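# Stow an unpowered desk robot arm in a floor case

## Task

Move the limp, unpowered little robot arm from the desk into the open case on the floor, placing it deep enough that the lid could close, and leave it settled there. It must not drop more than a few centimetres on the way (that can count as failure). At the end, release it and back the robot away. The robot itself must not topple or be left leaning, or the task fails.

## Robot and tools

Robot: a Hello Robot Stretch 4, a single-arm mobile manipulator about 1.6 m tall. It has an omni-wheel base (rim within 0.23 m of the base origin), a lift that rides up a mast, a telescoping arm that reaches straight forward, a three-joint wrist (yaw, pitch, roll) and a two-finger gripper with bendable steel fingers. Cameras: head_camera, head_left_camera, head_right_camera (fisheye) and wrist_camera.

Frames: the base frame sits on the floor below the base centre, x forward, y left, z up. hand_pose is reported in it: a point between the open fingertips (URDF link pinch); its printed value may be slightly off. With all wrist joints at 0 the hand axes line up with the base axes. The odometry frame is where the base frame was when the scene began.

execute_actions(actions, cameras): actions is a list holding exactly one action, or empty (then it only reports state and images). An action may contain base, joints or both, plus optional pace and contact_limits; alternatively it contains only end_of_arm. Everything in one action starts at once and may finish at different moments.
- base: one command only, all relative offsets from where the base last reported itself. translate_m: straight drive in metres, forward positive, -2 to 2. strafe_m: sideways in metres, left positive, -2 to 2. rotate_rad: turn in place in radians, counter-clockwise (left) positive, -3.2 to 3.2.
- joints: absolute targets keyed by name, each a single number. lift_m 0 to 1.2 (m); arm_m 0 to 0.55 (m extension); wrist_yaw_rad -1.134 to 4.276 (0 points forward, positive turns left, 3.14 tucked back; beyond 3.4 the arm may block it); wrist_pitch_rad -1.117 to 4.259 (0 level, 1.57 pointing down); wrist_roll_rad -1.117 to 4.259 (0 keeps fingers at equal height, positive turns clockwise viewed from behind); gripper_m -0.038 to 0.141 (fingertip gap in m; below 0 the tips squeeze each other). Done tolerances: ±0.004 for lift, arm and gripper, ±0.02 yaw and roll, ±0.05 pitch. Targets past a limit are clipped and flagged; any other bad value or unknown key rejects the call with no motion.
- pace: "slow", "default", "fast" or "max". Base speeds 0.1/0.3/0.4/0.6 m/s and 1/2/3/4 rad/s respectively, reduced when lift_m is above 0.2 (down to 0.3 m/s and 1 rad/s at full height).
- contact_limits: only {"arm_m": value}, 0 (gentlest) to 0.75 (firmest), default 0.5; sets how hard the arm may push before halting.
- end_of_arm: "enable_torque" re-powers any wrist or gripper motor that shut itself off.
Omitted joints or base may keep driving toward an earlier target. cameras: list of camera names or "all"; omitted/null means all, [] means none. Each action is capped at 15 s.

wait(seconds): 0 to 10 s, commands nothing, returns state and images.
zoom_image(camera, region): enlarges a part of a camera's most recent full image; region [x0, y0, x1, y1] in pixels from the top-left, at most 504 by 504.
read_manual(section): only "licences"; no motion.
finished_scene(scene): ends the given scene after the last command has been held; irreversible; reports success. Replying without any tool call also ends things.

Result lines: base_status and joint_status say how each commanded motion ended: done, off_target (resting short and maybe still pushing), contact_stop_at_<key> (hit something; that part holds or goes slack), limit_stop_at_<name> (built-in limit, e.g. own_body or tilt), time_out, torque_fault (wrist/gripper motor went limp; send enable_torque). After a stop the part forgets its old target. on_its_own lists uncommanded behaviour; its "held at" is the held target, not the actual position. A stop in one call cancels later execute_actions, wait and finished_scene calls in that same reply. lidar_m: 12 distances in metres, 30-degree sectors counter-clockwise starting straight ahead (4th left, 7th behind, 10th right); "-" means nothing seen or closer than 0.25 m; it sees roughly 0.15 m up to robot height and misses glass, thin legs and much behind. wrist_depth_mm: 7x7 grid of median depths, 100 to 2000 mm, "-" invalid. base_odometry counts wheel rotation (slip included), heading -3.142 to 3.142; if turned_by_wheels and turned_by_imu differ by over ~0.1 rad, something was hit or slipped. base_tilt in degrees (forward/right positive) carries a fixed bias up to ~1.5. motor_effort gives percent of maximum, positive toward larger joint values, bracket is the action's peak; readings are biased and noisy. A held load makes wrist_pitch effort move further from 0; for wheels positive means turning right.

Gripping: command gripper_m below the object's width; tighter squeezes harder and pulls the object in by up to a third of the difference. Position and done do not prove a grasp; a firm hold shows in gripper_m effort at targets of 0 or more. If fingertips jam on a surface below, raise the lift.

Cautions: the desk arm is limp, so support it and move gently; lower it into the case rather than releasing from height. Over 1 kg held with arm_m above 0.2 can tip the robot when driving or turning, especially at fast paces; steady pushes or pulls, a high gripper or a high contact limit also raise tipping risk. Tilt beyond 6 degrees triggers limit_stop_at_tilt and slackens lift, arm and wheels. Pressing the gripper into things or holding over ~2 kg level causes torque_fault. Tilting the gripper up (pitch below -0.2) while rolled (roll below -0.4 or above 4) can hit the body; to unfold at the start, send lift_m 0.4 with wrist_yaw_rad 0. Loose objects may occasionally be nudged by outside forces. Avoid drops, slams and hard hits; shorter robot motion time is better. After placing, open the gripper, lift clear and move away.

Each tool is called after ">>>" in YAML: its name, and indented under it one key for each argument.

## Session

>>> execute_actions:
  actions: []

Scene clock: 0.00 s.
base_odometry: x=+0.000 y=+0.000 heading=+0.000 (m, m, rad; odometry frame)
turned_by_wheels: +0.000 (rad since the last result)
turned_by_imu: +0.000 (rad since the last result)
base_tilt: forward=+0.2 right=+1.0 (deg)
lidar_m: 2.29 2.03 1.99 2.23 1.91 1.87 2.15 1.70 1.70 1.22 1.22 2.07
base_status: not commanded
joint_positions: lift_m=+0.232 arm_m=+0.001 wrist_yaw_rad=+3.104 wrist_pitch_rad=+0.020 wrist_roll_rad=-0.018 gripper_m=+0.057
joint_status: not commanded
motor_effort: lift_m=+19 arm_m=-1 wrist_yaw_rad=+0 wrist_pitch_rad=-5 wrist_roll_rad=+1 gripper_m=-5 wheel_0=+0 wheel_1=+0 wheel_2=+0 (%)
hand_pose: x=-0.1133 y=+0.0981 z=+0.4044 quat_wxyz=(+0.019, -0.010, -0.009, +1.000) (m; base frame)
wrist_depth_mm: - 146 - - - - - / - 124 161 - - - - / - 117 153 - - - - / - 137 190 - - - - / 211 1756 - - - - - / 229 1661 210 1661 195 1576 1499 / 225 1078 1098 141 1060 960 1042
pictures: head_camera, head_left_camera, head_right_camera, wrist_camera
Images, in order (width x height): head_camera 420x560, head_left_camera 420x672, head_right_camera 420x672, wrist_camera 616x392.

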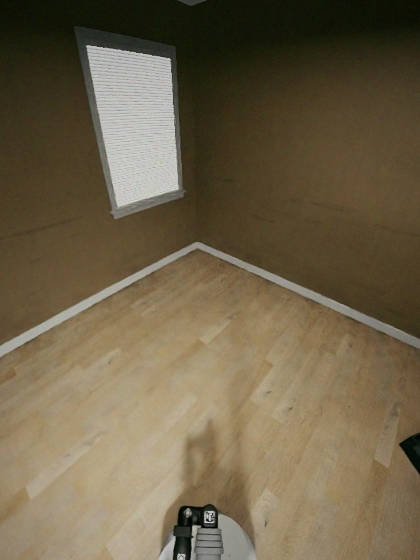

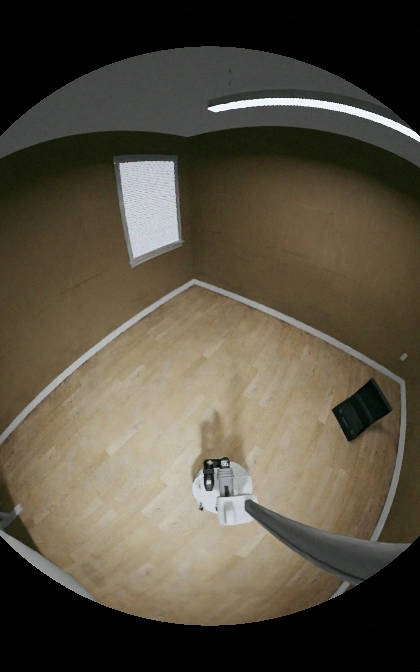

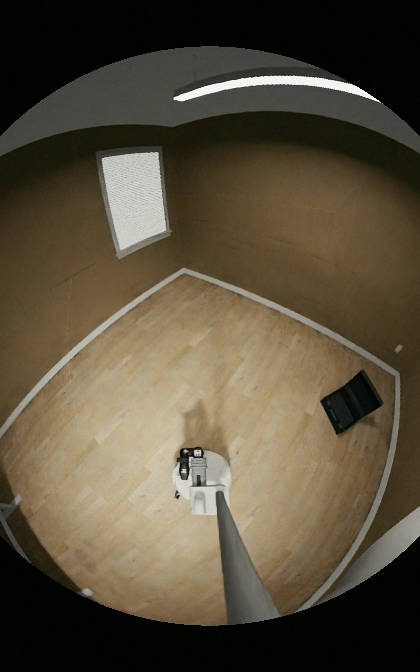

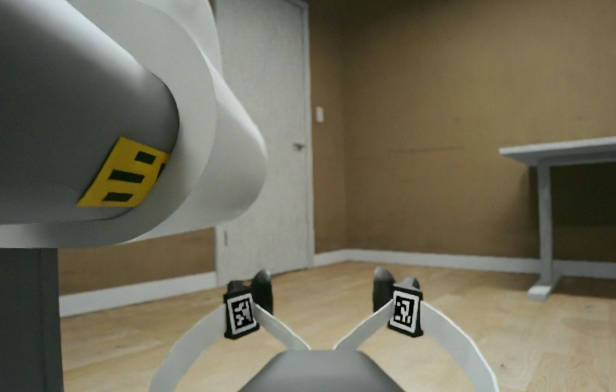

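>>> execute_actions:
  actions:
    - {"base":{"rotate_rad":-1.1},"joints":{"lift_m":0.8,"wrist_yaw_rad":0,"wrist_pitch_rad":0.7,"gripper_m":0.14}}
  cameras: ["head_camera","wrist_camera"]

>>> zoom_image:
  camera: "head_camera"
  region: [110,260,310,440]

>>> execute_actions:
  actions:
    - {"base":{"rotate_rad":-2.9},"joints":{"wrist_pitch_rad":0.2}}
  cameras: ["head_camera","wrist_camera"]

Scene clock: 6.57 s.
base_odometry: x=+0.000 y=+0.000 heading=-1.099 (m, m, rad; odometry frame)
turned_by_wheels: -1.099 (rad since the last result)
turned_by_imu: -1.082 (rad since the last result)
base_tilt: forward=+0.2 right=+0.9 (deg)
lidar_m: 1.22 2.08 2.25 2.08 2.02 2.16 1.88 1.89 2.13 1.74 1.69 1.23
base_status: done
joint_positions: lift_m=+0.800 arm_m=+0.001 wrist_yaw_rad=+0.000 wrist_pitch_rad=+0.702 wrist_roll_rad=-0.018 gripper_m=+0.140
joint_status: all done
motor_effort: lift_m=+22(21) arm_m=-1(1) wrist_yaw_rad=-1(7) wrist_pitch_rad=-3(4) wrist_roll_rad=+1(1) gripper_m=+0(4) wheel_0=+4(8) wheel_1=+2(10) wheel_2=+1(10) (%)
hand_pose: x=+0.3920 y=-0.0874 z=+0.7917 quat_wxyz=(+0.939, -0.009, +0.344, +0.003) (m; base frame)
wrist_depth_mm: 1464 1576 1708 1863 - 1808 1464 / 1576 1756 1921 - - 1921 1537 / 1708 1863 1983 1983 1430 1808 1618 / 1661 1661 1618 1576 1464 1576 1499 / 1397 1366 1366 1336 1281 1255 1281 / 1182 1138 1098 1160 1138 203 1098 / 1042 1008 1025 141 991 976 976
pictures: head_camera, wrist_camera
Images, in order (width x height): head_camera 420x560, wrist_camera 616x392.

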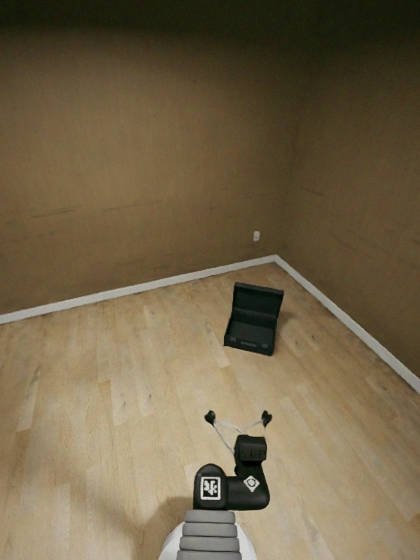

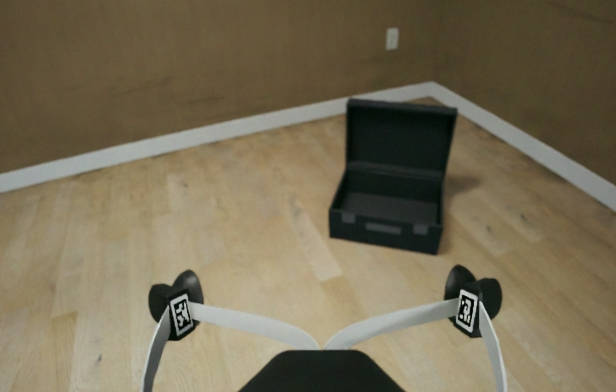

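Region (110, 260, 310, 440) of head_camera's 420x560 image, scaled by 2.520, with more detail than that image has; it fills the top 454 rows of this view, and the rest is white.

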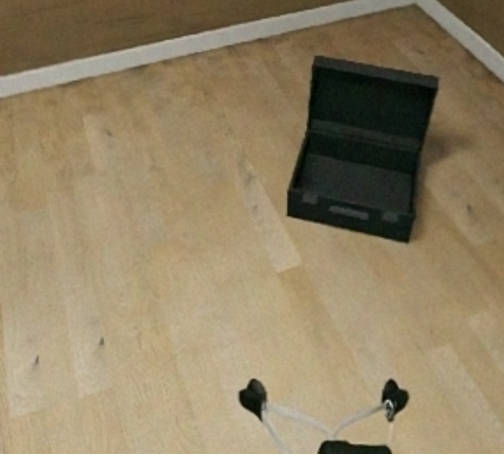

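Scene clock: 9.30 s.
base_odometry: x=+0.000 y=+0.000 heading=+2.285 (m, m, rad; odometry frame)
turned_by_wheels: -2.899 (rad since the last result)
turned_by_imu: -2.854 (rad since the last result)
base_tilt: forward=+0.2 right=+0.9 (deg)
lidar_m: 1.86 1.93 1.86 1.71 1.74 1.24 2.07 2.09 2.19 2.00 2.05 2.02
base_status: done
joint_positions: lift_m=+0.800 arm_m=+0.001 wrist_yaw_rad=+0.000 wrist_pitch_rad=+0.202 wrist_roll_rad=-0.018 gripper_m=+0.140
joint_status: all done
motor_effort: lift_m=+20(22) arm_m=-1(1) wrist_yaw_rad=+0(1) wrist_pitch_rad=-5(8) wrist_roll_rad=+0(1) gripper_m=-3(2) wheel_0=+6(11) wheel_1=+4(10) wheel_2=+3(10) (%)
hand_pose: x=+0.4543 y=-0.0875 z=+0.9201 quat_wxyz=(+0.995, -0.009, +0.101, +0.001) (m; base frame)
wrist_depth_mm: - - - - - - - / - - - - - - - / - - - - - - - / - - - - - - - / - - - - - - - / - - 1921 - - 209 - / 1756 1661 1756 141 1661 1618 1618
pictures: head_camera, wrist_camera
Images, in order (width x height): head_camera 420x560, wrist_camera 616x392.

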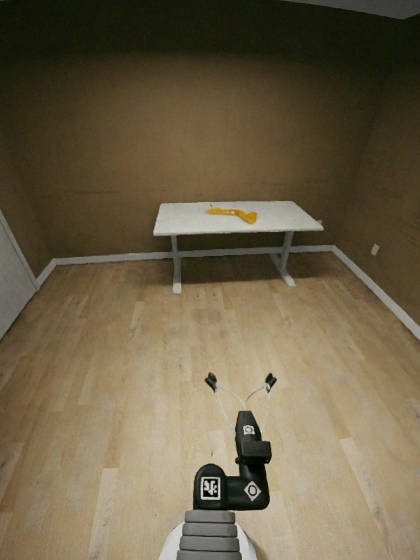

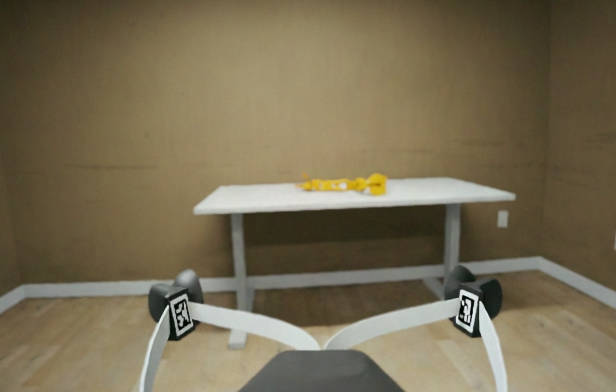

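>>> execute_actions:
  actions:
    - {"base":{"translate_m":1.55},"joints":{"wrist_pitch_rad":1.2,"lift_m":1.1},"pace":"fast"}
  cameras: ["head_camera","wrist_camera"]

Scene clock: 17.47 s.
base_odometry: x=-1.016 y=+1.171 heading=+2.285 (m, m, rad; odometry frame)
turned_by_wheels: +0.000 (rad since the last result)
turned_by_imu: -0.002 (rad since the last result)
base_tilt: forward=+0.3 right=+0.9 (deg)
lidar_m: 0.34 0.35 0.47 1.88 1.94 2.44 2.69 3.00 1.97 1.81 0.57 0.38
base_status: done
joint_positions: lift_m=+1.100 arm_m=+0.001 wrist_yaw_rad=+0.000 wrist_pitch_rad=+1.201 wrist_roll_rad=-0.018 gripper_m=+0.140
joint_status: all done
motor_effort: lift_m=+21(23) arm_m=+0(0) wrist_yaw_rad=-1(0) wrist_pitch_rad=-2(5) wrist_roll_rad=+0(0) gripper_m=+0(3) wheel_0=+4(11) wheel_1=+2(9) wheel_2=+1(13) (%)
hand_pose: x=+0.2760 y=-0.0874 z=+1.0090 quat_wxyz=(+0.825, -0.008, +0.565, +0.005) (m; base frame)
wrist_depth_mm: 750 741 715 707 691 683 691 / 699 683 661 640 627 634 627 / 640 621 615 603 591 530 591 / 585 585 574 569 564 554 544 / 549 549 544 544 544 1182 1205 / 1229 1182 220 1182 1160 204 1138 / 1182 1160 1160 142 1118 1078 1098
pictures: head_camera, wrist_camera
Images, in order (width x height): head_camera 420x560, wrist_camera 616x392.

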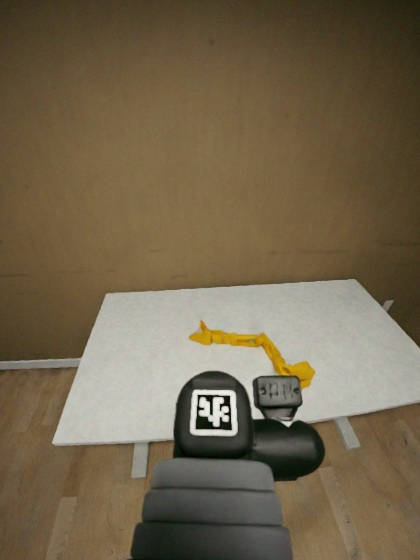

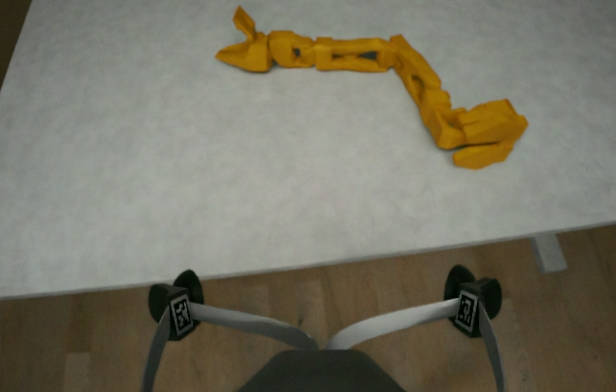

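>>> execute_actions:
  actions:
    - {"base":{"translate_m":0.17},"joints":{"wrist_pitch_rad":1.57,"lift_m":1.0,"arm_m":0.4,"gripper_m":0.0}}
  cameras: ["head_camera","wrist_camera"]

Scene clock: 28.33 s.
base_odometry: x=-1.127 y=+1.299 heading=+2.286 (m, m, rad; odometry frame)
turned_by_wheels: +0.001 (rad since the last result)
turned_by_imu: +0.000 (rad since the last result)
base_tilt: forward=+0.3 right=+0.9 (deg)
lidar_m: 0.25 0.25 0.25 0.56 1.94 2.50 3.05 2.99 1.96 1.78 0.33 0.25
base_status: done
joint_positions: lift_m=+1.000 arm_m=+0.399 wrist_yaw_rad=+0.000 wrist_pitch_rad=+1.570 wrist_roll_rad=-0.018 gripper_m=+0.000
joint_status: all done
motor_effort: lift_m=+15(19) arm_m=+6(6) wrist_yaw_rad=-2(1) wrist_pitch_rad=+4(10) wrist_roll_rad=+1(0) gripper_m=-9(8) wheel_0=+6(6) wheel_1=+4(9) wheel_2=+0(11) (%)
hand_pose: x=+0.5700 y=-0.0874 z=+0.8900 quat_wxyz=(+0.707, -0.007, +0.707, +0.007) (m; base frame)
wrist_depth_mm: 418 413 410 407 399 394 392 / 413 410 407 402 394 392 387 / 415 407 402 399 392 389 387 / 407 402 402 397 392 384 382 / 402 399 345 389 387 384 382 / 399 397 347 202 202 379 377 / 399 394 167 146 384 310 377
pictures: head_camera, wrist_camera
Images, in order (width x height): head_camera 420x560, wrist_camera 616x392.

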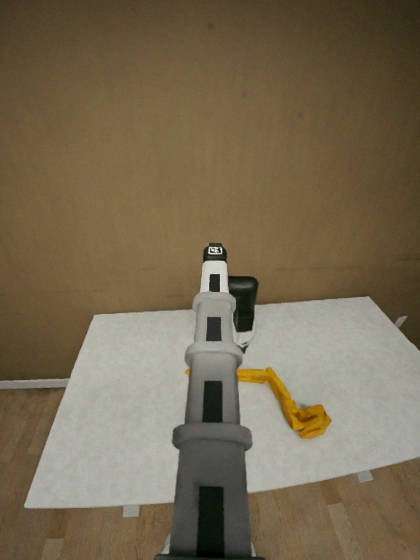

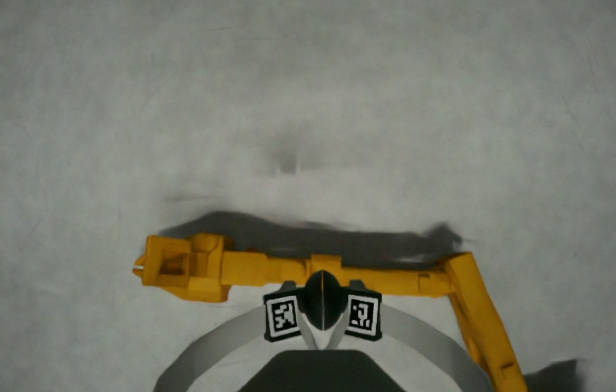

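>>> execute_actions:
  actions:
    - {"joints":{"arm_m":0.45,"lift_m":0.93}}
  cameras: []

>>> execute_actions:
  actions:
    - {"joints":{"lift_m":0.87}}
  cameras: ["wrist_camera"]

>>> execute_actions:
  actions:
    - {"joints":{"arm_m":0.27},"pace":"slow"}
  cameras: ["head_camera","wrist_camera"]

Scene clock: 34.70 s.
base_odometry: x=-1.127 y=+1.299 heading=+2.286 (m, m, rad; odometry frame)
turned_by_wheels: +0.000 (rad since the last result)
turned_by_imu: +0.000 (rad since the last result)
base_tilt: forward=+0.3 right=+0.9 (deg)
lidar_m: 0.25 0.25 0.25 0.53 1.91 2.48 3.06 2.98 1.96 1.77 0.31 0.25
base_status: not commanded
joint_positions: lift_m=+0.930 arm_m=+0.449 wrist_yaw_rad=+0.000 wrist_pitch_rad=+1.570 wrist_roll_rad=-0.018 gripper_m=+0.000
joint_status: all done
motor_effort: lift_m=+16(13) arm_m=+7(8) wrist_yaw_rad=+0(1) wrist_pitch_rad=+1(1) wrist_roll_rad=+1(0) gripper_m=-6(7) wheel_0=+6(6) wheel_1=+4(4) wheel_2=+0(0) (%)
hand_pose: x=+0.6199 y=-0.0874 z=+0.8200 quat_wxyz=(+0.707, -0.007, +0.707, +0.007) (m; base frame)
wrist_depth_mm: 343 338 334 330 327 325 322 / 342 338 332 329 327 320 319 / 338 334 332 327 322 320 315 / 336 332 330 325 322 317 314 / 334 330 325 324 317 315 314 / 332 327 322 202 203 314 312 / 329 241 167 146 256 258 310
pictures: none
No camera images: the call's "cameras" was empty. Leave "cameras" out to get every camera's image.

Scene clock: 35.87 s.
base_odometry: x=-1.127 y=+1.299 heading=+2.286 (m, m, rad; odometry frame)
turned_by_wheels: +0.000 (rad since the last result)
turned_by_imu: +0.000 (rad since the last result)
base_tilt: forward=+0.2 right=+0.9 (deg)
lidar_m: 0.25 0.25 0.25 0.55 1.95 2.50 3.03 2.97 1.97 1.80 0.29 0.25
base_status: not commanded
joint_positions: lift_m=+0.870 arm_m=+0.449 wrist_yaw_rad=+0.000 wrist_pitch_rad=+1.570 wrist_roll_rad=-0.018 gripper_m=+0.000
joint_status: all done
motor_effort: lift_m=+15(16) arm_m=+7(7) wrist_yaw_rad=+0(1) wrist_pitch_rad=+2(1) wrist_roll_rad=+1(1) gripper_m=-8(10) wheel_0=+6(6) wheel_1=+4(4) wheel_2=+0(0) (%)
hand_pose: x=+0.6199 y=-0.0874 z=+0.7600 quat_wxyz=(+0.707, -0.007, +0.707, +0.007) (m; base frame)
wrist_depth_mm: 279 277 273 271 266 265 262 / 277 274 272 268 265 263 260 / 274 273 268 266 264 262 259 / 274 271 267 265 262 259 257 / 271 268 266 263 260 258 256 / 270 266 264 202 203 256 254 / 181 212 168 146 256 235 251
pictures: wrist_camera
Images, in order (width x height): wrist_camera 616x392.

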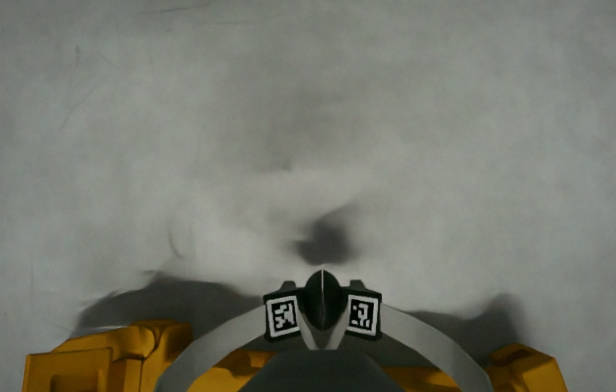

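Scene clock: 38.93 s.
base_odometry: x=-1.127 y=+1.299 heading=+2.286 (m, m, rad; odometry frame)
turned_by_wheels: +0.000 (rad since the last result)
turned_by_imu: +0.000 (rad since the last result)
base_tilt: forward=+0.3 right=+0.9 (deg)
lidar_m: 0.25 0.25 0.25 0.53 1.95 2.46 2.98 2.99 1.96 1.80 0.31 0.25
base_status: not commanded
joint_positions: lift_m=+0.870 arm_m=+0.271 wrist_yaw_rad=+0.001 wrist_pitch_rad=+1.568 wrist_roll_rad=-0.018 gripper_m=+0.000
joint_status: all done
motor_effort: lift_m=+15(15) arm_m=-7(9) wrist_yaw_rad=-2(2) wrist_pitch_rad=+9(9) wrist_roll_rad=+1(1) gripper_m=-8(10) wheel_0=+6(6) wheel_1=+4(4) wheel_2=+0(0) (%)
hand_pose: x=+0.4430 y=-0.0874 z=+0.7600 quat_wxyz=(+0.708, -0.007, +0.706, +0.007) (m; base frame)
wrist_depth_mm: 281 278 273 271 268 266 264 / 278 274 272 270 267 264 260 / 277 272 271 266 265 262 259 / 273 271 268 266 262 259 258 / 272 270 265 264 260 257 255 / 270 267 265 195 202 200 202 / 270 265 167 148 202 252 253
pictures: head_camera, wrist_camera
Images, in order (width x height): head_camera 420x560, wrist_camera 616x392.

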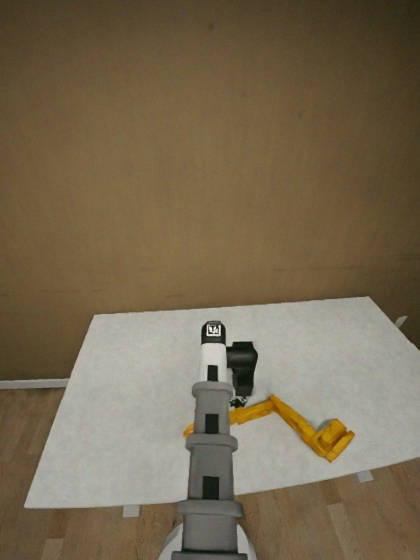

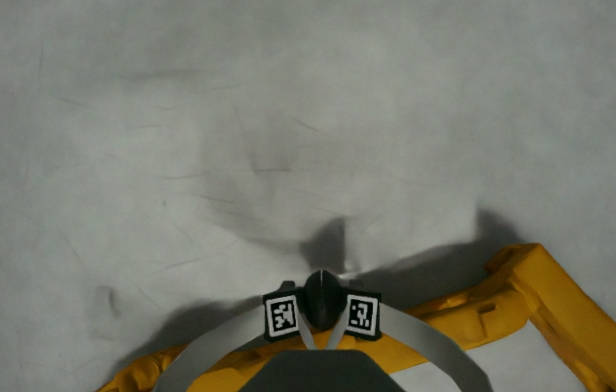

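>>> execute_actions:
  actions:
    - {"joints":{"lift_m":0.96},"pace":"fast"}
  cameras: []

>>> execute_actions:
  actions:
    - {"base":{"strafe_m":-0.11},"joints":{"arm_m":0.13,"wrist_roll_rad":1.57}}
  cameras: ["wrist_camera"]

>>> execute_actions:
  actions:
    - {"joints":{"lift_m":0.87}}
  cameras: ["head_camera","wrist_camera"]

>>> execute_actions:
  actions:
    - {"joints":{"arm_m":0.5},"pace":"slow"}
  cameras: ["head_camera","wrist_camera"]

Scene clock: 44.73 s.
base_odometry: x=-1.127 y=+1.299 heading=+2.286 (m, m, rad; odometry frame)
turned_by_wheels: +0.000 (rad since the last result)
turned_by_imu: +0.000 (rad since the last result)
base_tilt: forward=+0.3 right=+1.0 (deg)
lidar_m: 0.25 0.25 0.25 0.52 1.93 2.49 3.03 2.94 1.96 1.76 0.33 0.25
base_status: not commanded
joint_positions: lift_m=+0.960 arm_m=+0.271 wrist_yaw_rad=+0.000 wrist_pitch_rad=+1.570 wrist_roll_rad=-0.018 gripper_m=+0.000
joint_status: all done
motor_effort: lift_m=+21(21) arm_m=-6(7) wrist_yaw_rad=-1(2) wrist_pitch_rad=+1(6) wrist_roll_rad=+1(0) gripper_m=-6(8) wheel_0=+6(6) wheel_1=+4(4) wheel_2=+0(0) (%)
hand_pose: x=+0.4423 y=-0.0874 z=+0.8495 quat_wxyz=(+0.707, -0.007, +0.707, +0.007) (m; base frame)
wrist_depth_mm: 375 370 364 364 357 355 351 / 370 370 364 357 357 353 349 / 370 366 364 355 353 351 345 / 366 362 359 353 351 349 347 / 364 359 357 353 347 342 342 / 362 357 353 202 203 310 340 / 359 355 167 146 345 340 283
pictures: none
No camera images: the call's "cameras" was empty. Leave "cameras" out to get every camera's image.

Scene clock: 46.27 s.
base_odometry: x=-1.044 y=+1.371 heading=+2.286 (m, m, rad; odometry frame)
turned_by_wheels: +0.000 (rad since the last result)
turned_by_imu: +0.000 (rad since the last result)
base_tilt: forward=+0.2 right=+0.9 (deg)
lidar_m: 0.25 0.25 0.26 0.57 2.06 2.57 2.89 2.77 1.82 1.67 0.32 0.25
base_status: done
joint_positions: lift_m=+0.960 arm_m=+0.131 wrist_yaw_rad=+0.000 wrist_pitch_rad=+1.570 wrist_roll_rad=+1.570 gripper_m=+0.000
joint_status: all done
motor_effort: lift_m=+22(21) arm_m=-7(7) wrist_yaw_rad=+0(2) wrist_pitch_rad=+0(2) wrist_roll_rad=+2(7) gripper_m=-8(7) wheel_0=+2(12) wheel_1=-2(10) wheel_2=+0(1) (%)
hand_pose: x=+0.3022 y=-0.0874 z=+0.8495 quat_wxyz=(+0.500, +0.500, +0.500, -0.500) (m; base frame)
wrist_depth_mm: 373 370 364 285 1042 1078 1060 / 375 368 364 293 1060 1042 1042 / 370 366 359 296 351 1042 1042 / 370 364 315 353 351 842 1025 / 368 364 357 353 351 831 1025 / 368 362 336 202 203 831 1025 / 368 357 167 147 345 1008 1025
pictures: wrist_camera
Images, in order (width x height): wrist_camera 616x392.

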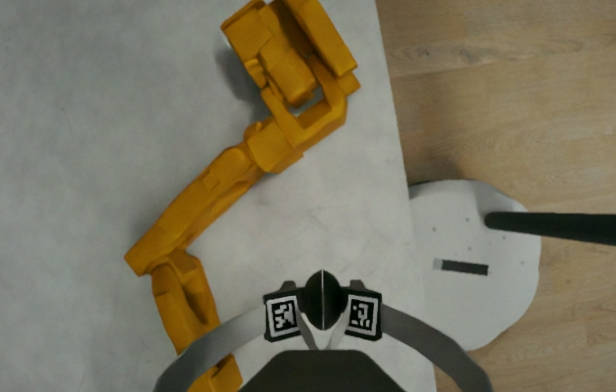

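Scene clock: 47.63 s.
base_odometry: x=-1.044 y=+1.371 heading=+2.286 (m, m, rad; odometry frame)
turned_by_wheels: +0.000 (rad since the last result)
turned_by_imu: +0.000 (rad since the last result)
base_tilt: forward=+0.2 right=+0.9 (deg)
lidar_m: 0.25 0.25 0.25 0.56 2.03 2.61 2.89 2.78 1.83 1.66 0.34 0.25
base_status: not commanded
joint_positions: lift_m=+0.870 arm_m=+0.131 wrist_yaw_rad=+0.000 wrist_pitch_rad=+1.570 wrist_roll_rad=+1.570 gripper_m=+0.000
joint_status: all done
motor_effort: lift_m=+15(18) arm_m=-6(6) wrist_yaw_rad=+0(0) wrist_pitch_rad=+0(1) wrist_roll_rad=+2(2) gripper_m=-8(9) wheel_0=+2(2) wheel_1=-2(2) wheel_2=+0(0) (%)
hand_pose: x=+0.3022 y=-0.0874 z=+0.7600 quat_wxyz=(+0.500, +0.500, +0.500, -0.500) (m; base frame)
wrist_depth_mm: 279 277 272 202 265 976 960 / 278 274 271 204 265 960 946 / 278 273 196 266 263 960 946 / 276 206 267 266 262 759 946 / 274 235 266 264 260 750 741 / 274 235 266 202 204 741 931 / 272 213 167 146 257 732 931
pictures: head_camera, wrist_camera
Images, in order (width x height): head_camera 420x560, wrist_camera 616x392.

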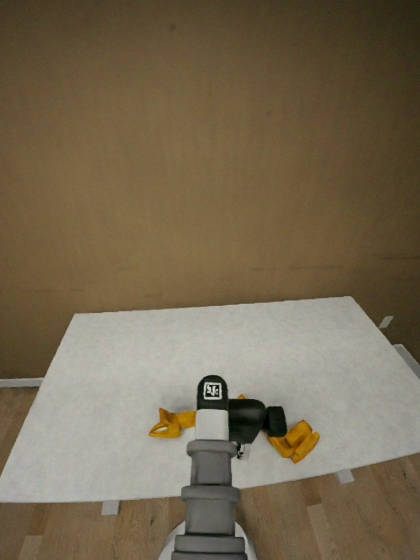

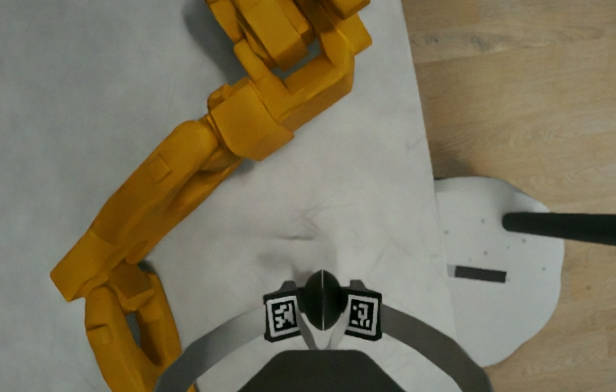

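Scene clock: 52.60 s.
base_odometry: x=-1.044 y=+1.371 heading=+2.286 (m, m, rad; odometry frame)
turned_by_wheels: +0.000 (rad since the last result)
turned_by_imu: +0.000 (rad since the last result)
base_tilt: forward=+0.2 right=+0.9 (deg)
lidar_m: 0.25 0.25 0.25 0.55 2.06 2.56 2.89 2.84 1.85 1.66 0.35 0.25
base_status: not commanded
joint_positions: lift_m=+0.870 arm_m=+0.499 wrist_yaw_rad=-0.001 wrist_pitch_rad=+1.573 wrist_roll_rad=+1.570 gripper_m=+0.000
joint_status: all done
motor_effort: lift_m=+15(15) arm_m=+7(8) wrist_yaw_rad=+2(3) wrist_pitch_rad=-7(13) wrist_roll_rad=+2(2) gripper_m=-8(9) wheel_0=+2(2) wheel_1=-2(2) wheel_2=+0(0) (%)
hand_pose: x=+0.6689 y=-0.0874 z=+0.7600 quat_wxyz=(+0.500, +0.499, +0.501, -0.500) (m; base frame)
wrist_depth_mm: 277 274 271 267 205 204 258 / 277 273 270 266 192 259 256 / 276 273 267 195 260 259 256 / 274 271 267 198 260 256 254 / 272 270 212 263 258 256 253 / 271 268 213 203 189 254 253 / 271 267 198 141 255 253 251
pictures: head_camera, wrist_camera
Images, in order (width x height): head_camera 420x560, wrist_camera 616x392.

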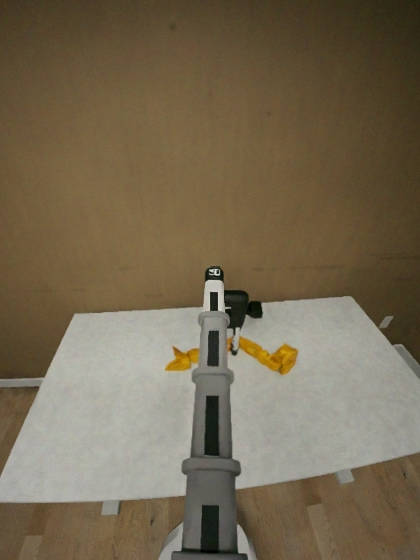

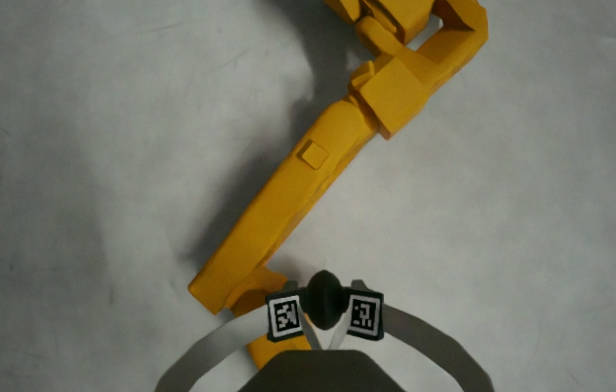

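>>> execute_actions:
  actions:
    - {"joints":{"lift_m":0.97,"arm_m":0.49},"pace":"fast"}
  cameras: []

>>> execute_actions:
  actions:
    - {"base":{"strafe_m":-0.065},"joints":{"arm_m":0.505,"wrist_roll_rad":-0.9,"gripper_m":0.09}}
  cameras: ["wrist_camera"]

>>> execute_actions:
  actions:
    - {"joints":{"lift_m":0.865}}
  cameras: ["head_camera","wrist_camera"]

Scene clock: 66.83 s.
base_odometry: x=-1.044 y=+1.371 heading=+2.286 (m, m, rad; odometry frame)
turned_by_wheels: +0.000 (rad since the last result)
turned_by_imu: +0.000 (rad since the last result)
base_tilt: forward=+0.2 right=+1.0 (deg)
lidar_m: 0.25 0.25 0.28 0.60 2.05 2.61 2.93 2.78 1.82 1.68 0.35 0.25
base_status: not commanded
joint_positions: lift_m=+0.970 arm_m=+0.491 wrist_yaw_rad=+0.000 wrist_pitch_rad=+1.570 wrist_roll_rad=+1.570 gripper_m=+0.000
joint_status: all done
motor_effort: lift_m=+21(21) arm_m=-7(6) wrist_yaw_rad=+0(2) wrist_pitch_rad=+2(7) wrist_roll_rad=+2(2) gripper_m=-7(8) wheel_0=+2(2) wheel_1=-2(2) wheel_2=+0(0) (%)
hand_pose: x=+0.6622 y=-0.0874 z=+0.8595 quat_wxyz=(+0.500, +0.500, +0.500, -0.500) (m; base frame)
wrist_depth_mm: 384 382 373 301 293 359 355 / 384 379 373 366 298 359 353 / 382 375 370 364 357 355 349 / 377 373 368 364 357 353 349 / 377 370 370 362 357 353 349 / 373 370 368 202 202 349 345 / 375 370 167 146 351 345 345
pictures: none
No camera images: the call's "cameras" was empty. Leave "cameras" out to get every camera's image.

Scene clock: 68.87 s.
base_odometry: x=-0.995 y=+1.414 heading=+2.286 (m, m, rad; odometry frame)
turned_by_wheels: +0.000 (rad since the last result)
turned_by_imu: +0.000 (rad since the last result)
base_tilt: forward=+0.2 right=+0.9 (deg)
lidar_m: 0.25 0.25 0.27 0.56 2.11 2.69 3.08 2.69 1.76 1.63 0.33 0.25
base_status: done
joint_positions: lift_m=+0.970 arm_m=+0.504 wrist_yaw_rad=+0.000 wrist_pitch_rad=+1.570 wrist_roll_rad=-0.900 gripper_m=+0.090
joint_status: all done
motor_effort: lift_m=+21(21) arm_m=+7(8) wrist_yaw_rad=+0(0) wrist_pitch_rad=+2(2) wrist_roll_rad=+0(7) gripper_m=-4(9) wheel_0=+4(12) wheel_1=-3(9) wheel_2=+0(0) (%)
hand_pose: x=+0.6749 y=-0.0874 z=+0.8595 quat_wxyz=(+0.637, -0.308, +0.637, +0.307) (m; base frame)
wrist_depth_mm: 379 375 375 373 366 366 368 / 319 325 373 368 368 364 364 / 375 375 314 366 364 362 359 / 373 370 366 309 364 357 355 / 373 366 366 364 362 357 353 / 368 366 216 357 211 353 351 / 368 362 359 142 355 353 351
pictures: wrist_camera
Images, in order (width x height): wrist_camera 616x392.

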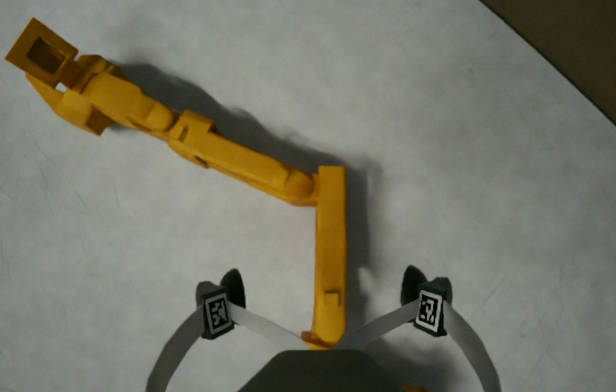

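Scene clock: 70.33 s.
base_odometry: x=-0.995 y=+1.414 heading=+2.286 (m, m, rad; odometry frame)
turned_by_wheels: +0.000 (rad since the last result)
turned_by_imu: +0.000 (rad since the last result)
base_tilt: forward=+0.3 right=+0.9 (deg)
lidar_m: 0.25 0.25 0.26 0.57 2.11 2.69 3.06 2.72 1.77 1.61 0.35 0.25
base_status: not commanded
joint_positions: lift_m=+0.865 arm_m=+0.504 wrist_yaw_rad=+0.000 wrist_pitch_rad=+1.570 wrist_roll_rad=-0.900 gripper_m=+0.090
joint_status: all done
motor_effort: lift_m=+15(19) arm_m=+7(7) wrist_yaw_rad=-1(0) wrist_pitch_rad=+1(3) wrist_roll_rad=-1(0) gripper_m=-4(4) wheel_0=+4(4) wheel_1=-3(2) wheel_2=+0(0) (%)
hand_pose: x=+0.6749 y=-0.0874 z=+0.7550 quat_wxyz=(+0.637, -0.308, +0.637, +0.307) (m; base frame)
wrist_depth_mm: 213 268 267 264 263 260 258 / 217 211 265 263 259 259 258 / 266 264 205 260 258 257 256 / 266 263 262 205 257 256 253 / 263 263 259 257 256 255 252 / 262 260 217 255 196 252 250 / 259 258 256 142 252 250 249
pictures: head_camera, wrist_camera
Images, in order (width x height): head_camera 420x560, wrist_camera 616x392.

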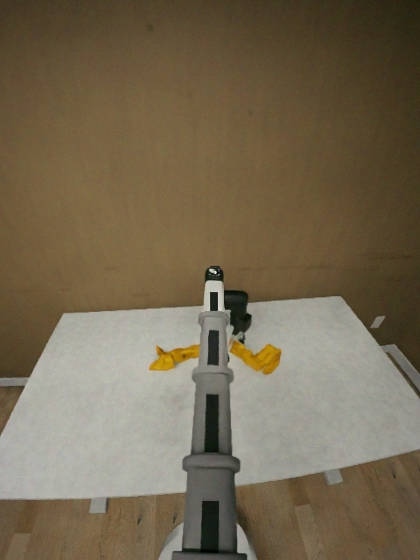

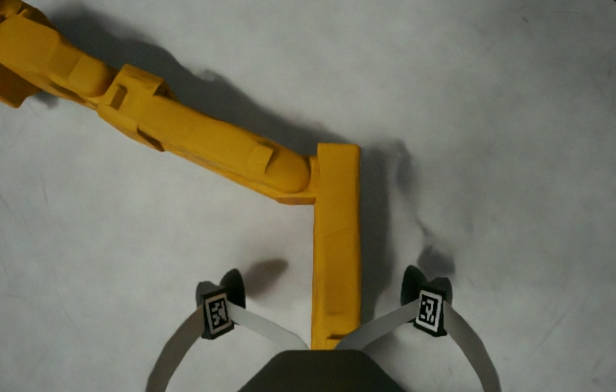

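>>> execute_actions:
  actions:
    - {"joints":{"gripper_m":-0.038}}
  cameras: ["wrist_camera"]

>>> execute_actions:
  actions:
    - {"joints":{"lift_m":0.91},"pace":"slow"}
  cameras: ["head_camera","wrist_camera"]

Scene clock: 75.03 s.
base_odometry: x=-0.995 y=+1.414 heading=+2.286 (m, m, rad; odometry frame)
turned_by_wheels: +0.000 (rad since the last result)
turned_by_imu: +0.000 (rad since the last result)
base_tilt: forward=+0.3 right=+0.9 (deg)
lidar_m: 0.25 0.25 0.25 0.56 2.11 2.66 3.08 2.68 1.75 1.60 0.30 0.25
base_status: not commanded
joint_positions: lift_m=+0.865 arm_m=+0.504 wrist_yaw_rad=+0.000 wrist_pitch_rad=+1.569 wrist_roll_rad=-0.900 gripper_m=-0.037
joint_status: all done
motor_effort: lift_m=+17(17) arm_m=+6(7) wrist_yaw_rad=+0(1) wrist_pitch_rad=+3(7) wrist_roll_rad=-1(1) gripper_m=-30(30) wheel_0=+4(4) wheel_1=-2(2) wheel_2=+0(0) (%)
hand_pose: x=+0.6752 y=-0.0874 z=+0.7548 quat_wxyz=(+0.637, -0.308, +0.636, +0.307) (m; base frame)
wrist_depth_mm: 268 268 265 262 260 259 258 / 206 215 263 260 259 257 255 / 266 217 192 259 259 256 253 / 264 263 260 190 256 254 252 / 263 260 258 186 254 253 251 / 260 259 256 175 185 251 251 / 259 258 256 140 251 249 248
pictures: wrist_camera
Images, in order (width x height): wrist_camera 616x392.

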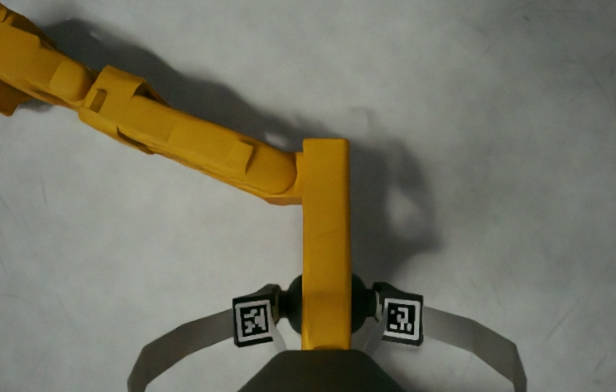

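Scene clock: 76.27 s.
base_odometry: x=-0.995 y=+1.414 heading=+2.286 (m, m, rad; odometry frame)
turned_by_wheels: +0.000 (rad since the last result)
turned_by_imu: +0.000 (rad since the last result)
base_tilt: forward=+0.2 right=+0.8 (deg)
lidar_m: 0.25 0.25 0.28 0.55 2.12 2.69 3.07 2.73 1.77 1.62 0.36 0.25
base_status: not commanded
joint_positions: lift_m=+0.910 arm_m=+0.504 wrist_yaw_rad=+0.000 wrist_pitch_rad=+1.569 wrist_roll_rad=-0.900 gripper_m=-0.037
joint_status: all done
motor_effort: lift_m=+25(24) arm_m=+7(7) wrist_yaw_rad=+0(1) wrist_pitch_rad=+3(3) wrist_roll_rad=+0(1) gripper_m=-30(30) wheel_0=+4(4) wheel_1=-2(3) wheel_2=+0(0) (%)
hand_pose: x=+0.6752 y=-0.0874 z=+0.7992 quat_wxyz=(+0.637, -0.308, +0.636, +0.307) (m; base frame)
wrist_depth_mm: 315 312 310 307 306 304 301 / 219 309 309 307 304 303 300 / 312 219 202 304 301 298 298 / 310 307 306 195 300 298 296 / 307 304 304 188 298 297 294 / 304 304 301 176 185 293 293 / 304 301 298 142 294 226 291
pictures: head_camera, wrist_camera
Images, in order (width x height): head_camera 420x560, wrist_camera 616x392.

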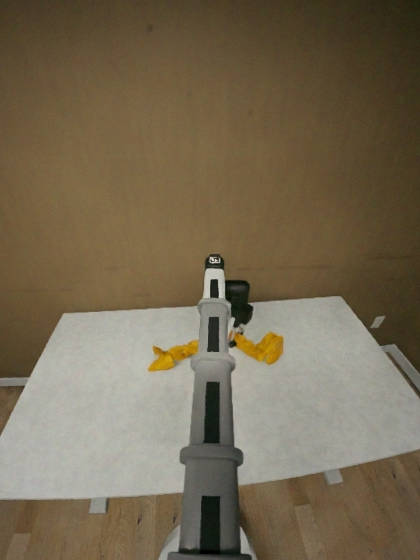

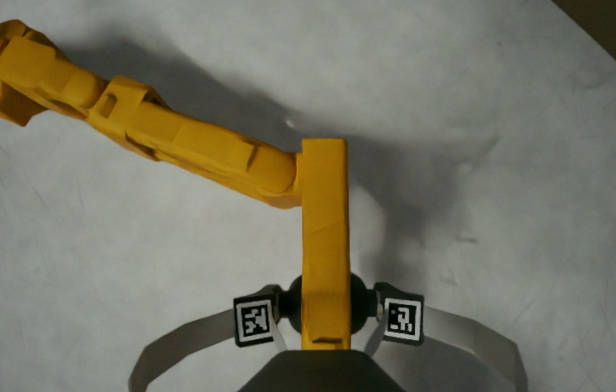

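>>> execute_actions:
  actions:
    - {"joints":{"arm_m":0.2,"lift_m":0.95,"wrist_roll_rad":0.0},"pace":"slow"}
  cameras: ["wrist_camera"]

>>> execute_actions:
  actions:
    - {"joints":{"wrist_pitch_rad":0.7},"pace":"slow"}
  cameras: ["head_camera","wrist_camera"]

Scene clock: 84.13 s.
base_odometry: x=-0.995 y=+1.414 heading=+2.286 (m, m, rad; odometry frame)
turned_by_wheels: +0.000 (rad since the last result)
turned_by_imu: +0.000 (rad since the last result)
base_tilt: forward=+0.3 right=+0.9 (deg)
lidar_m: 0.25 0.25 0.27 0.57 2.11 2.72 3.04 2.70 1.79 1.59 0.35 0.25
base_status: not commanded
joint_positions: lift_m=+0.950 arm_m=+0.201 wrist_yaw_rad=+0.000 wrist_pitch_rad=+1.571 wrist_roll_rad=+0.000 gripper_m=-0.037
joint_status: all done
motor_effort: lift_m=+25(25) arm_m=-7(8) wrist_yaw_rad=+0(2) wrist_pitch_rad=-2(1) wrist_roll_rad=+1(7) gripper_m=-30(30) wheel_0=+4(4) wheel_1=-2(2) wheel_2=+0(0) (%)
hand_pose: x=+0.3720 y=-0.0874 z=+0.8392 quat_wxyz=(+0.707, +0.000, +0.707, +0.000) (m; base frame)
wrist_depth_mm: 362 357 353 349 347 343 340 / 220 353 353 347 343 342 336 / 355 220 202 343 342 340 336 / 355 351 343 196 340 338 332 / 353 349 345 188 338 332 329 / 349 343 342 176 184 332 329 / 347 347 342 142 332 244 327
pictures: wrist_camera
Images, in order (width x height): wrist_camera 616x392.

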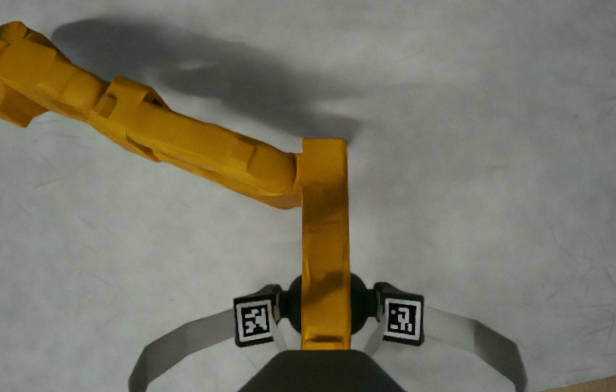

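Scene clock: 85.37 s.
base_odometry: x=-0.995 y=+1.414 heading=+2.286 (m, m, rad; odometry frame)
turned_by_wheels: +0.000 (rad since the last result)
turned_by_imu: +0.000 (rad since the last result)
base_tilt: forward=+0.3 right=+1.0 (deg)
lidar_m: 0.25 0.25 0.25 0.56 2.10 2.66 3.05 2.72 1.76 1.60 0.32 0.25
base_status: not commanded
joint_positions: lift_m=+0.950 arm_m=+0.201 wrist_yaw_rad=+0.000 wrist_pitch_rad=+0.708 wrist_roll_rad=-0.001 gripper_m=-0.037
joint_status: all done
motor_effort: lift_m=+24(25) arm_m=-6(7) wrist_yaw_rad=-1(1) wrist_pitch_rad=-21(21) wrist_roll_rad=+5(5) gripper_m=-30(31) wheel_0=+4(4) wheel_1=-3(3) wheel_2=+0(0) (%)
hand_pose: x=+0.5912 y=-0.0874 z=+0.9401 quat_wxyz=(+0.938, -0.001, +0.347, +0.000) (m; base frame)
wrist_depth_mm: 496 508 521 535 549 559 574 / 525 554 569 580 597 615 634 / 221 211 597 621 668 691 699 / 634 654 241 202 640 621 621 / 574 569 559 190 535 525 517 / 492 480 469 176 185 455 445 / 433 413 407 139 402 159 394
pictures: head_camera, wrist_camera
Images, in order (width x height): head_camera 420x560, wrist_camera 616x392.

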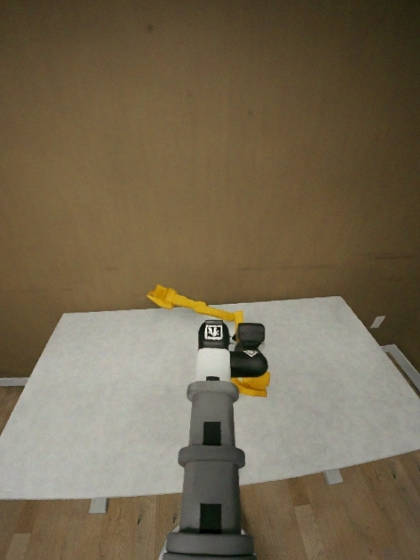

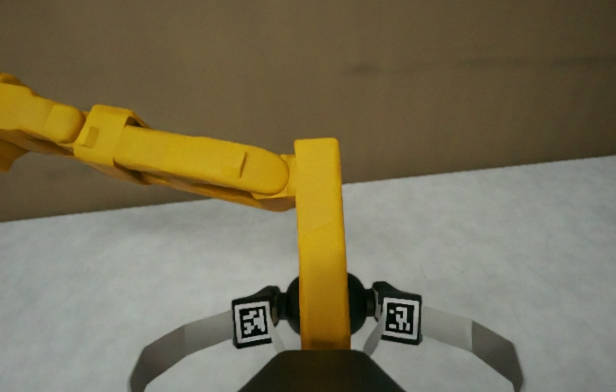

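Folding.

>>> execute_actions:
  actions:
    - {"joints":{"wrist_pitch_rad":0.1,"wrist_roll_rad":0.3,"arm_m":0.1},"pace":"slow"}
  cameras: ["wrist_camera"]

>>> execute_actions:
  actions:
    - {"joints":{"wrist_roll_rad":0.9},"pace":"slow"}
  cameras: ["wrist_camera"]

Scene clock: 91.50 s.
base_odometry: x=-0.995 y=+1.414 heading=+2.286 (m, m, rad; odometry frame)
turned_by_wheels: +0.000 (rad since the last result)
turned_by_imu: +0.000 (rad since the last result)
base_tilt: forward=+0.3 right=+0.9 (deg)
lidar_m: 0.25 0.25 0.27 0.58 2.09 2.70 3.05 2.71 1.78 1.63 0.35 0.25
base_status: not commanded
joint_positions: lift_m=+0.950 arm_m=+0.101 wrist_yaw_rad=+0.000 wrist_pitch_rad=+0.110 wrist_roll_rad=+0.298 gripper_m=-0.037
joint_status: all done
on_its_own: wrist_pitch_rad is at rest, and its effort (-27) is outside its rest range (-23 to +23)
motor_effort: lift_m=+24(24) arm_m=-7(7) wrist_yaw_rad=+0(1) wrist_pitch_rad=-27(29) wrist_roll_rad=+7(9) gripper_m=-30(30) wheel_0=+3(3) wheel_1=-2(2) wheel_2=+0(0) (%)
hand_pose: x=+0.5589 y=-0.0874 z=+1.0962 quat_wxyz=(+0.987, +0.148, +0.054, -0.008) (m; base frame)
wrist_depth_mm: 634 647 654 676 691 715 732 / 634 654 661 676 699 715 732 / 640 654 668 683 699 715 741 / 647 661 654 176 715 723 741 / 640 661 178 179 707 723 741 / 647 661 182 176 183 723 741 / 640 654 188 165 715 158 615
pictures: wrist_camera
Images, in order (width x height): wrist_camera 616x392.

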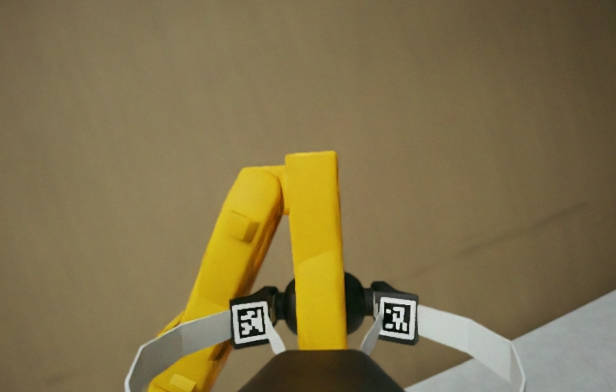

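Scene clock: 92.57 s.
base_odometry: x=-0.995 y=+1.414 heading=+2.286 (m, m, rad; odometry frame)
turned_by_wheels: +0.000 (rad since the last result)
turned_by_imu: +0.000 (rad since the last result)
base_tilt: forward=+0.3 right=+0.9 (deg)
lidar_m: 0.25 0.25 0.27 0.55 2.11 2.68 3.07 2.68 1.78 1.61 0.31 0.25
base_status: not commanded
joint_positions: lift_m=+0.950 arm_m=+0.101 wrist_yaw_rad=+0.000 wrist_pitch_rad=+0.110 wrist_roll_rad=+0.897 gripper_m=-0.037
joint_status: all done
on_its_own: wrist_pitch_rad is at rest, and its effort (-28) is outside its rest range (-23 to +23)
motor_effort: lift_m=+24(24) arm_m=-6(7) wrist_yaw_rad=+0(1) wrist_pitch_rad=-28(27) wrist_roll_rad=+9(11) gripper_m=-30(30) wheel_0=+3(3) wheel_1=-2(2) wheel_2=+0(0) (%)
hand_pose: x=+0.5589 y=-0.0874 z=+1.0962 quat_wxyz=(+0.900, +0.433, +0.049, -0.024) (m; base frame)
wrist_depth_mm: 654 676 691 723 732 768 788 / 668 676 699 715 741 759 768 / 647 668 683 699 715 741 750 / 647 661 668 177 707 732 691 / 634 647 180 179 707 723 615 / 634 640 183 176 183 640 539 / 621 640 189 145 699 157 477
pictures: wrist_camera
Images, in order (width x height): wrist_camera 616x392.

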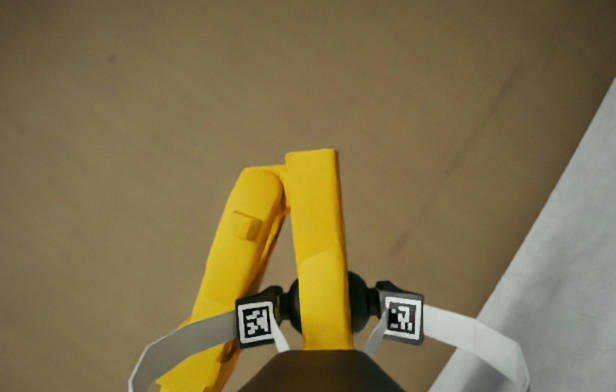

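>>> execute_actions:
  actions:
    - {"joints":{"wrist_roll_rad":1.57,"wrist_pitch_rad":0.9,"arm_m":0.2},"pace":"slow"}

Scene clock: 97.07 s.
base_odometry: x=-0.995 y=+1.414 heading=+2.286 (m, m, rad; odometry frame)
turned_by_wheels: +0.000 (rad since the last result)
turned_by_imu: +0.000 (rad since the last result)
base_tilt: forward=+0.3 right=+0.9 (deg)
lidar_m: 0.25 0.25 0.25 0.57 2.10 2.67 3.06 2.69 1.77 1.61 0.35 0.25
base_status: not commanded
joint_positions: lift_m=+0.950 arm_m=+0.199 wrist_yaw_rad=+0.000 wrist_pitch_rad=+0.907 wrist_roll_rad=+1.568 gripper_m=-0.037
joint_status: all done
motor_effort: lift_m=+24(24) arm_m=+7(8) wrist_yaw_rad=+0(1) wrist_pitch_rad=-19(20) wrist_roll_rad=+5(11) gripper_m=-32(31) wheel_0=+3(3) wheel_1=-2(2) wheel_2=+0(0) (%)
hand_pose: x=+0.5475 y=-0.0874 z=+0.9005 quat_wxyz=(+0.636, +0.635, +0.310, -0.309) (m; base frame)
wrist_depth_mm: 559 661 585 466 387 327 291 / 554 647 585 469 389 327 294 / 539 634 591 466 387 327 291 / 530 621 591 173 387 330 291 / 512 597 178 176 387 329 293 / 504 580 182 176 185 315 293 / 492 535 193 150 368 158 293
pictures: head_camera, head_left_camera, head_right_camera, wrist_camera
Images, in order (width x height): head_camera 420x560, head_left_camera 420x672, head_right_camera 420x672, wrist_camera 616x392.

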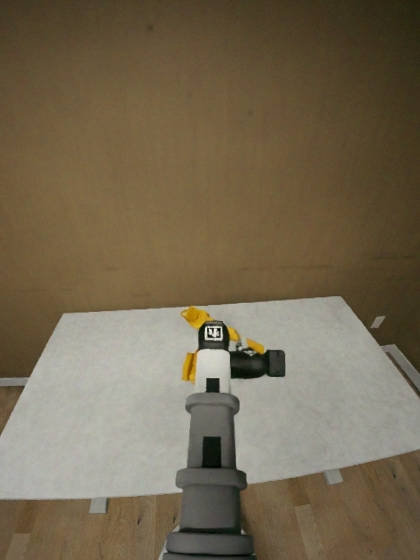

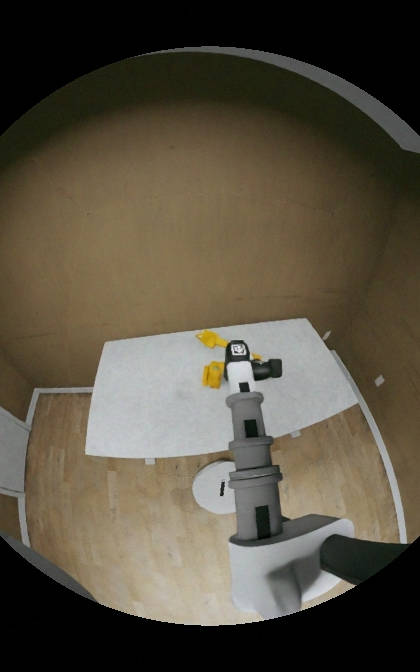

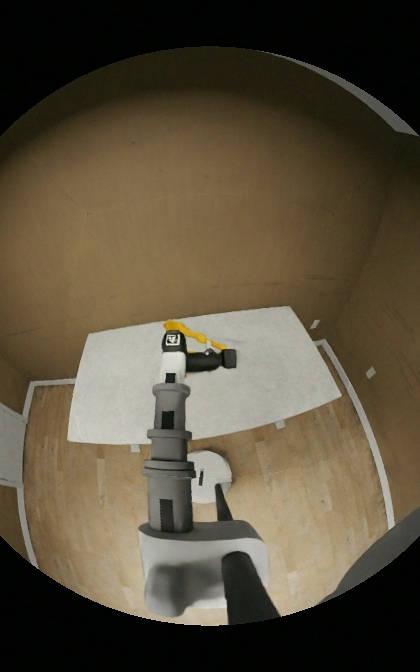

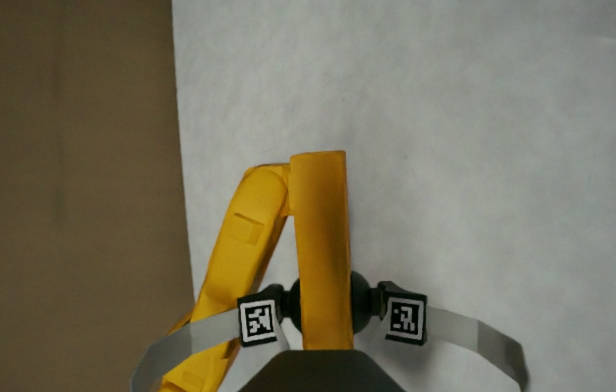

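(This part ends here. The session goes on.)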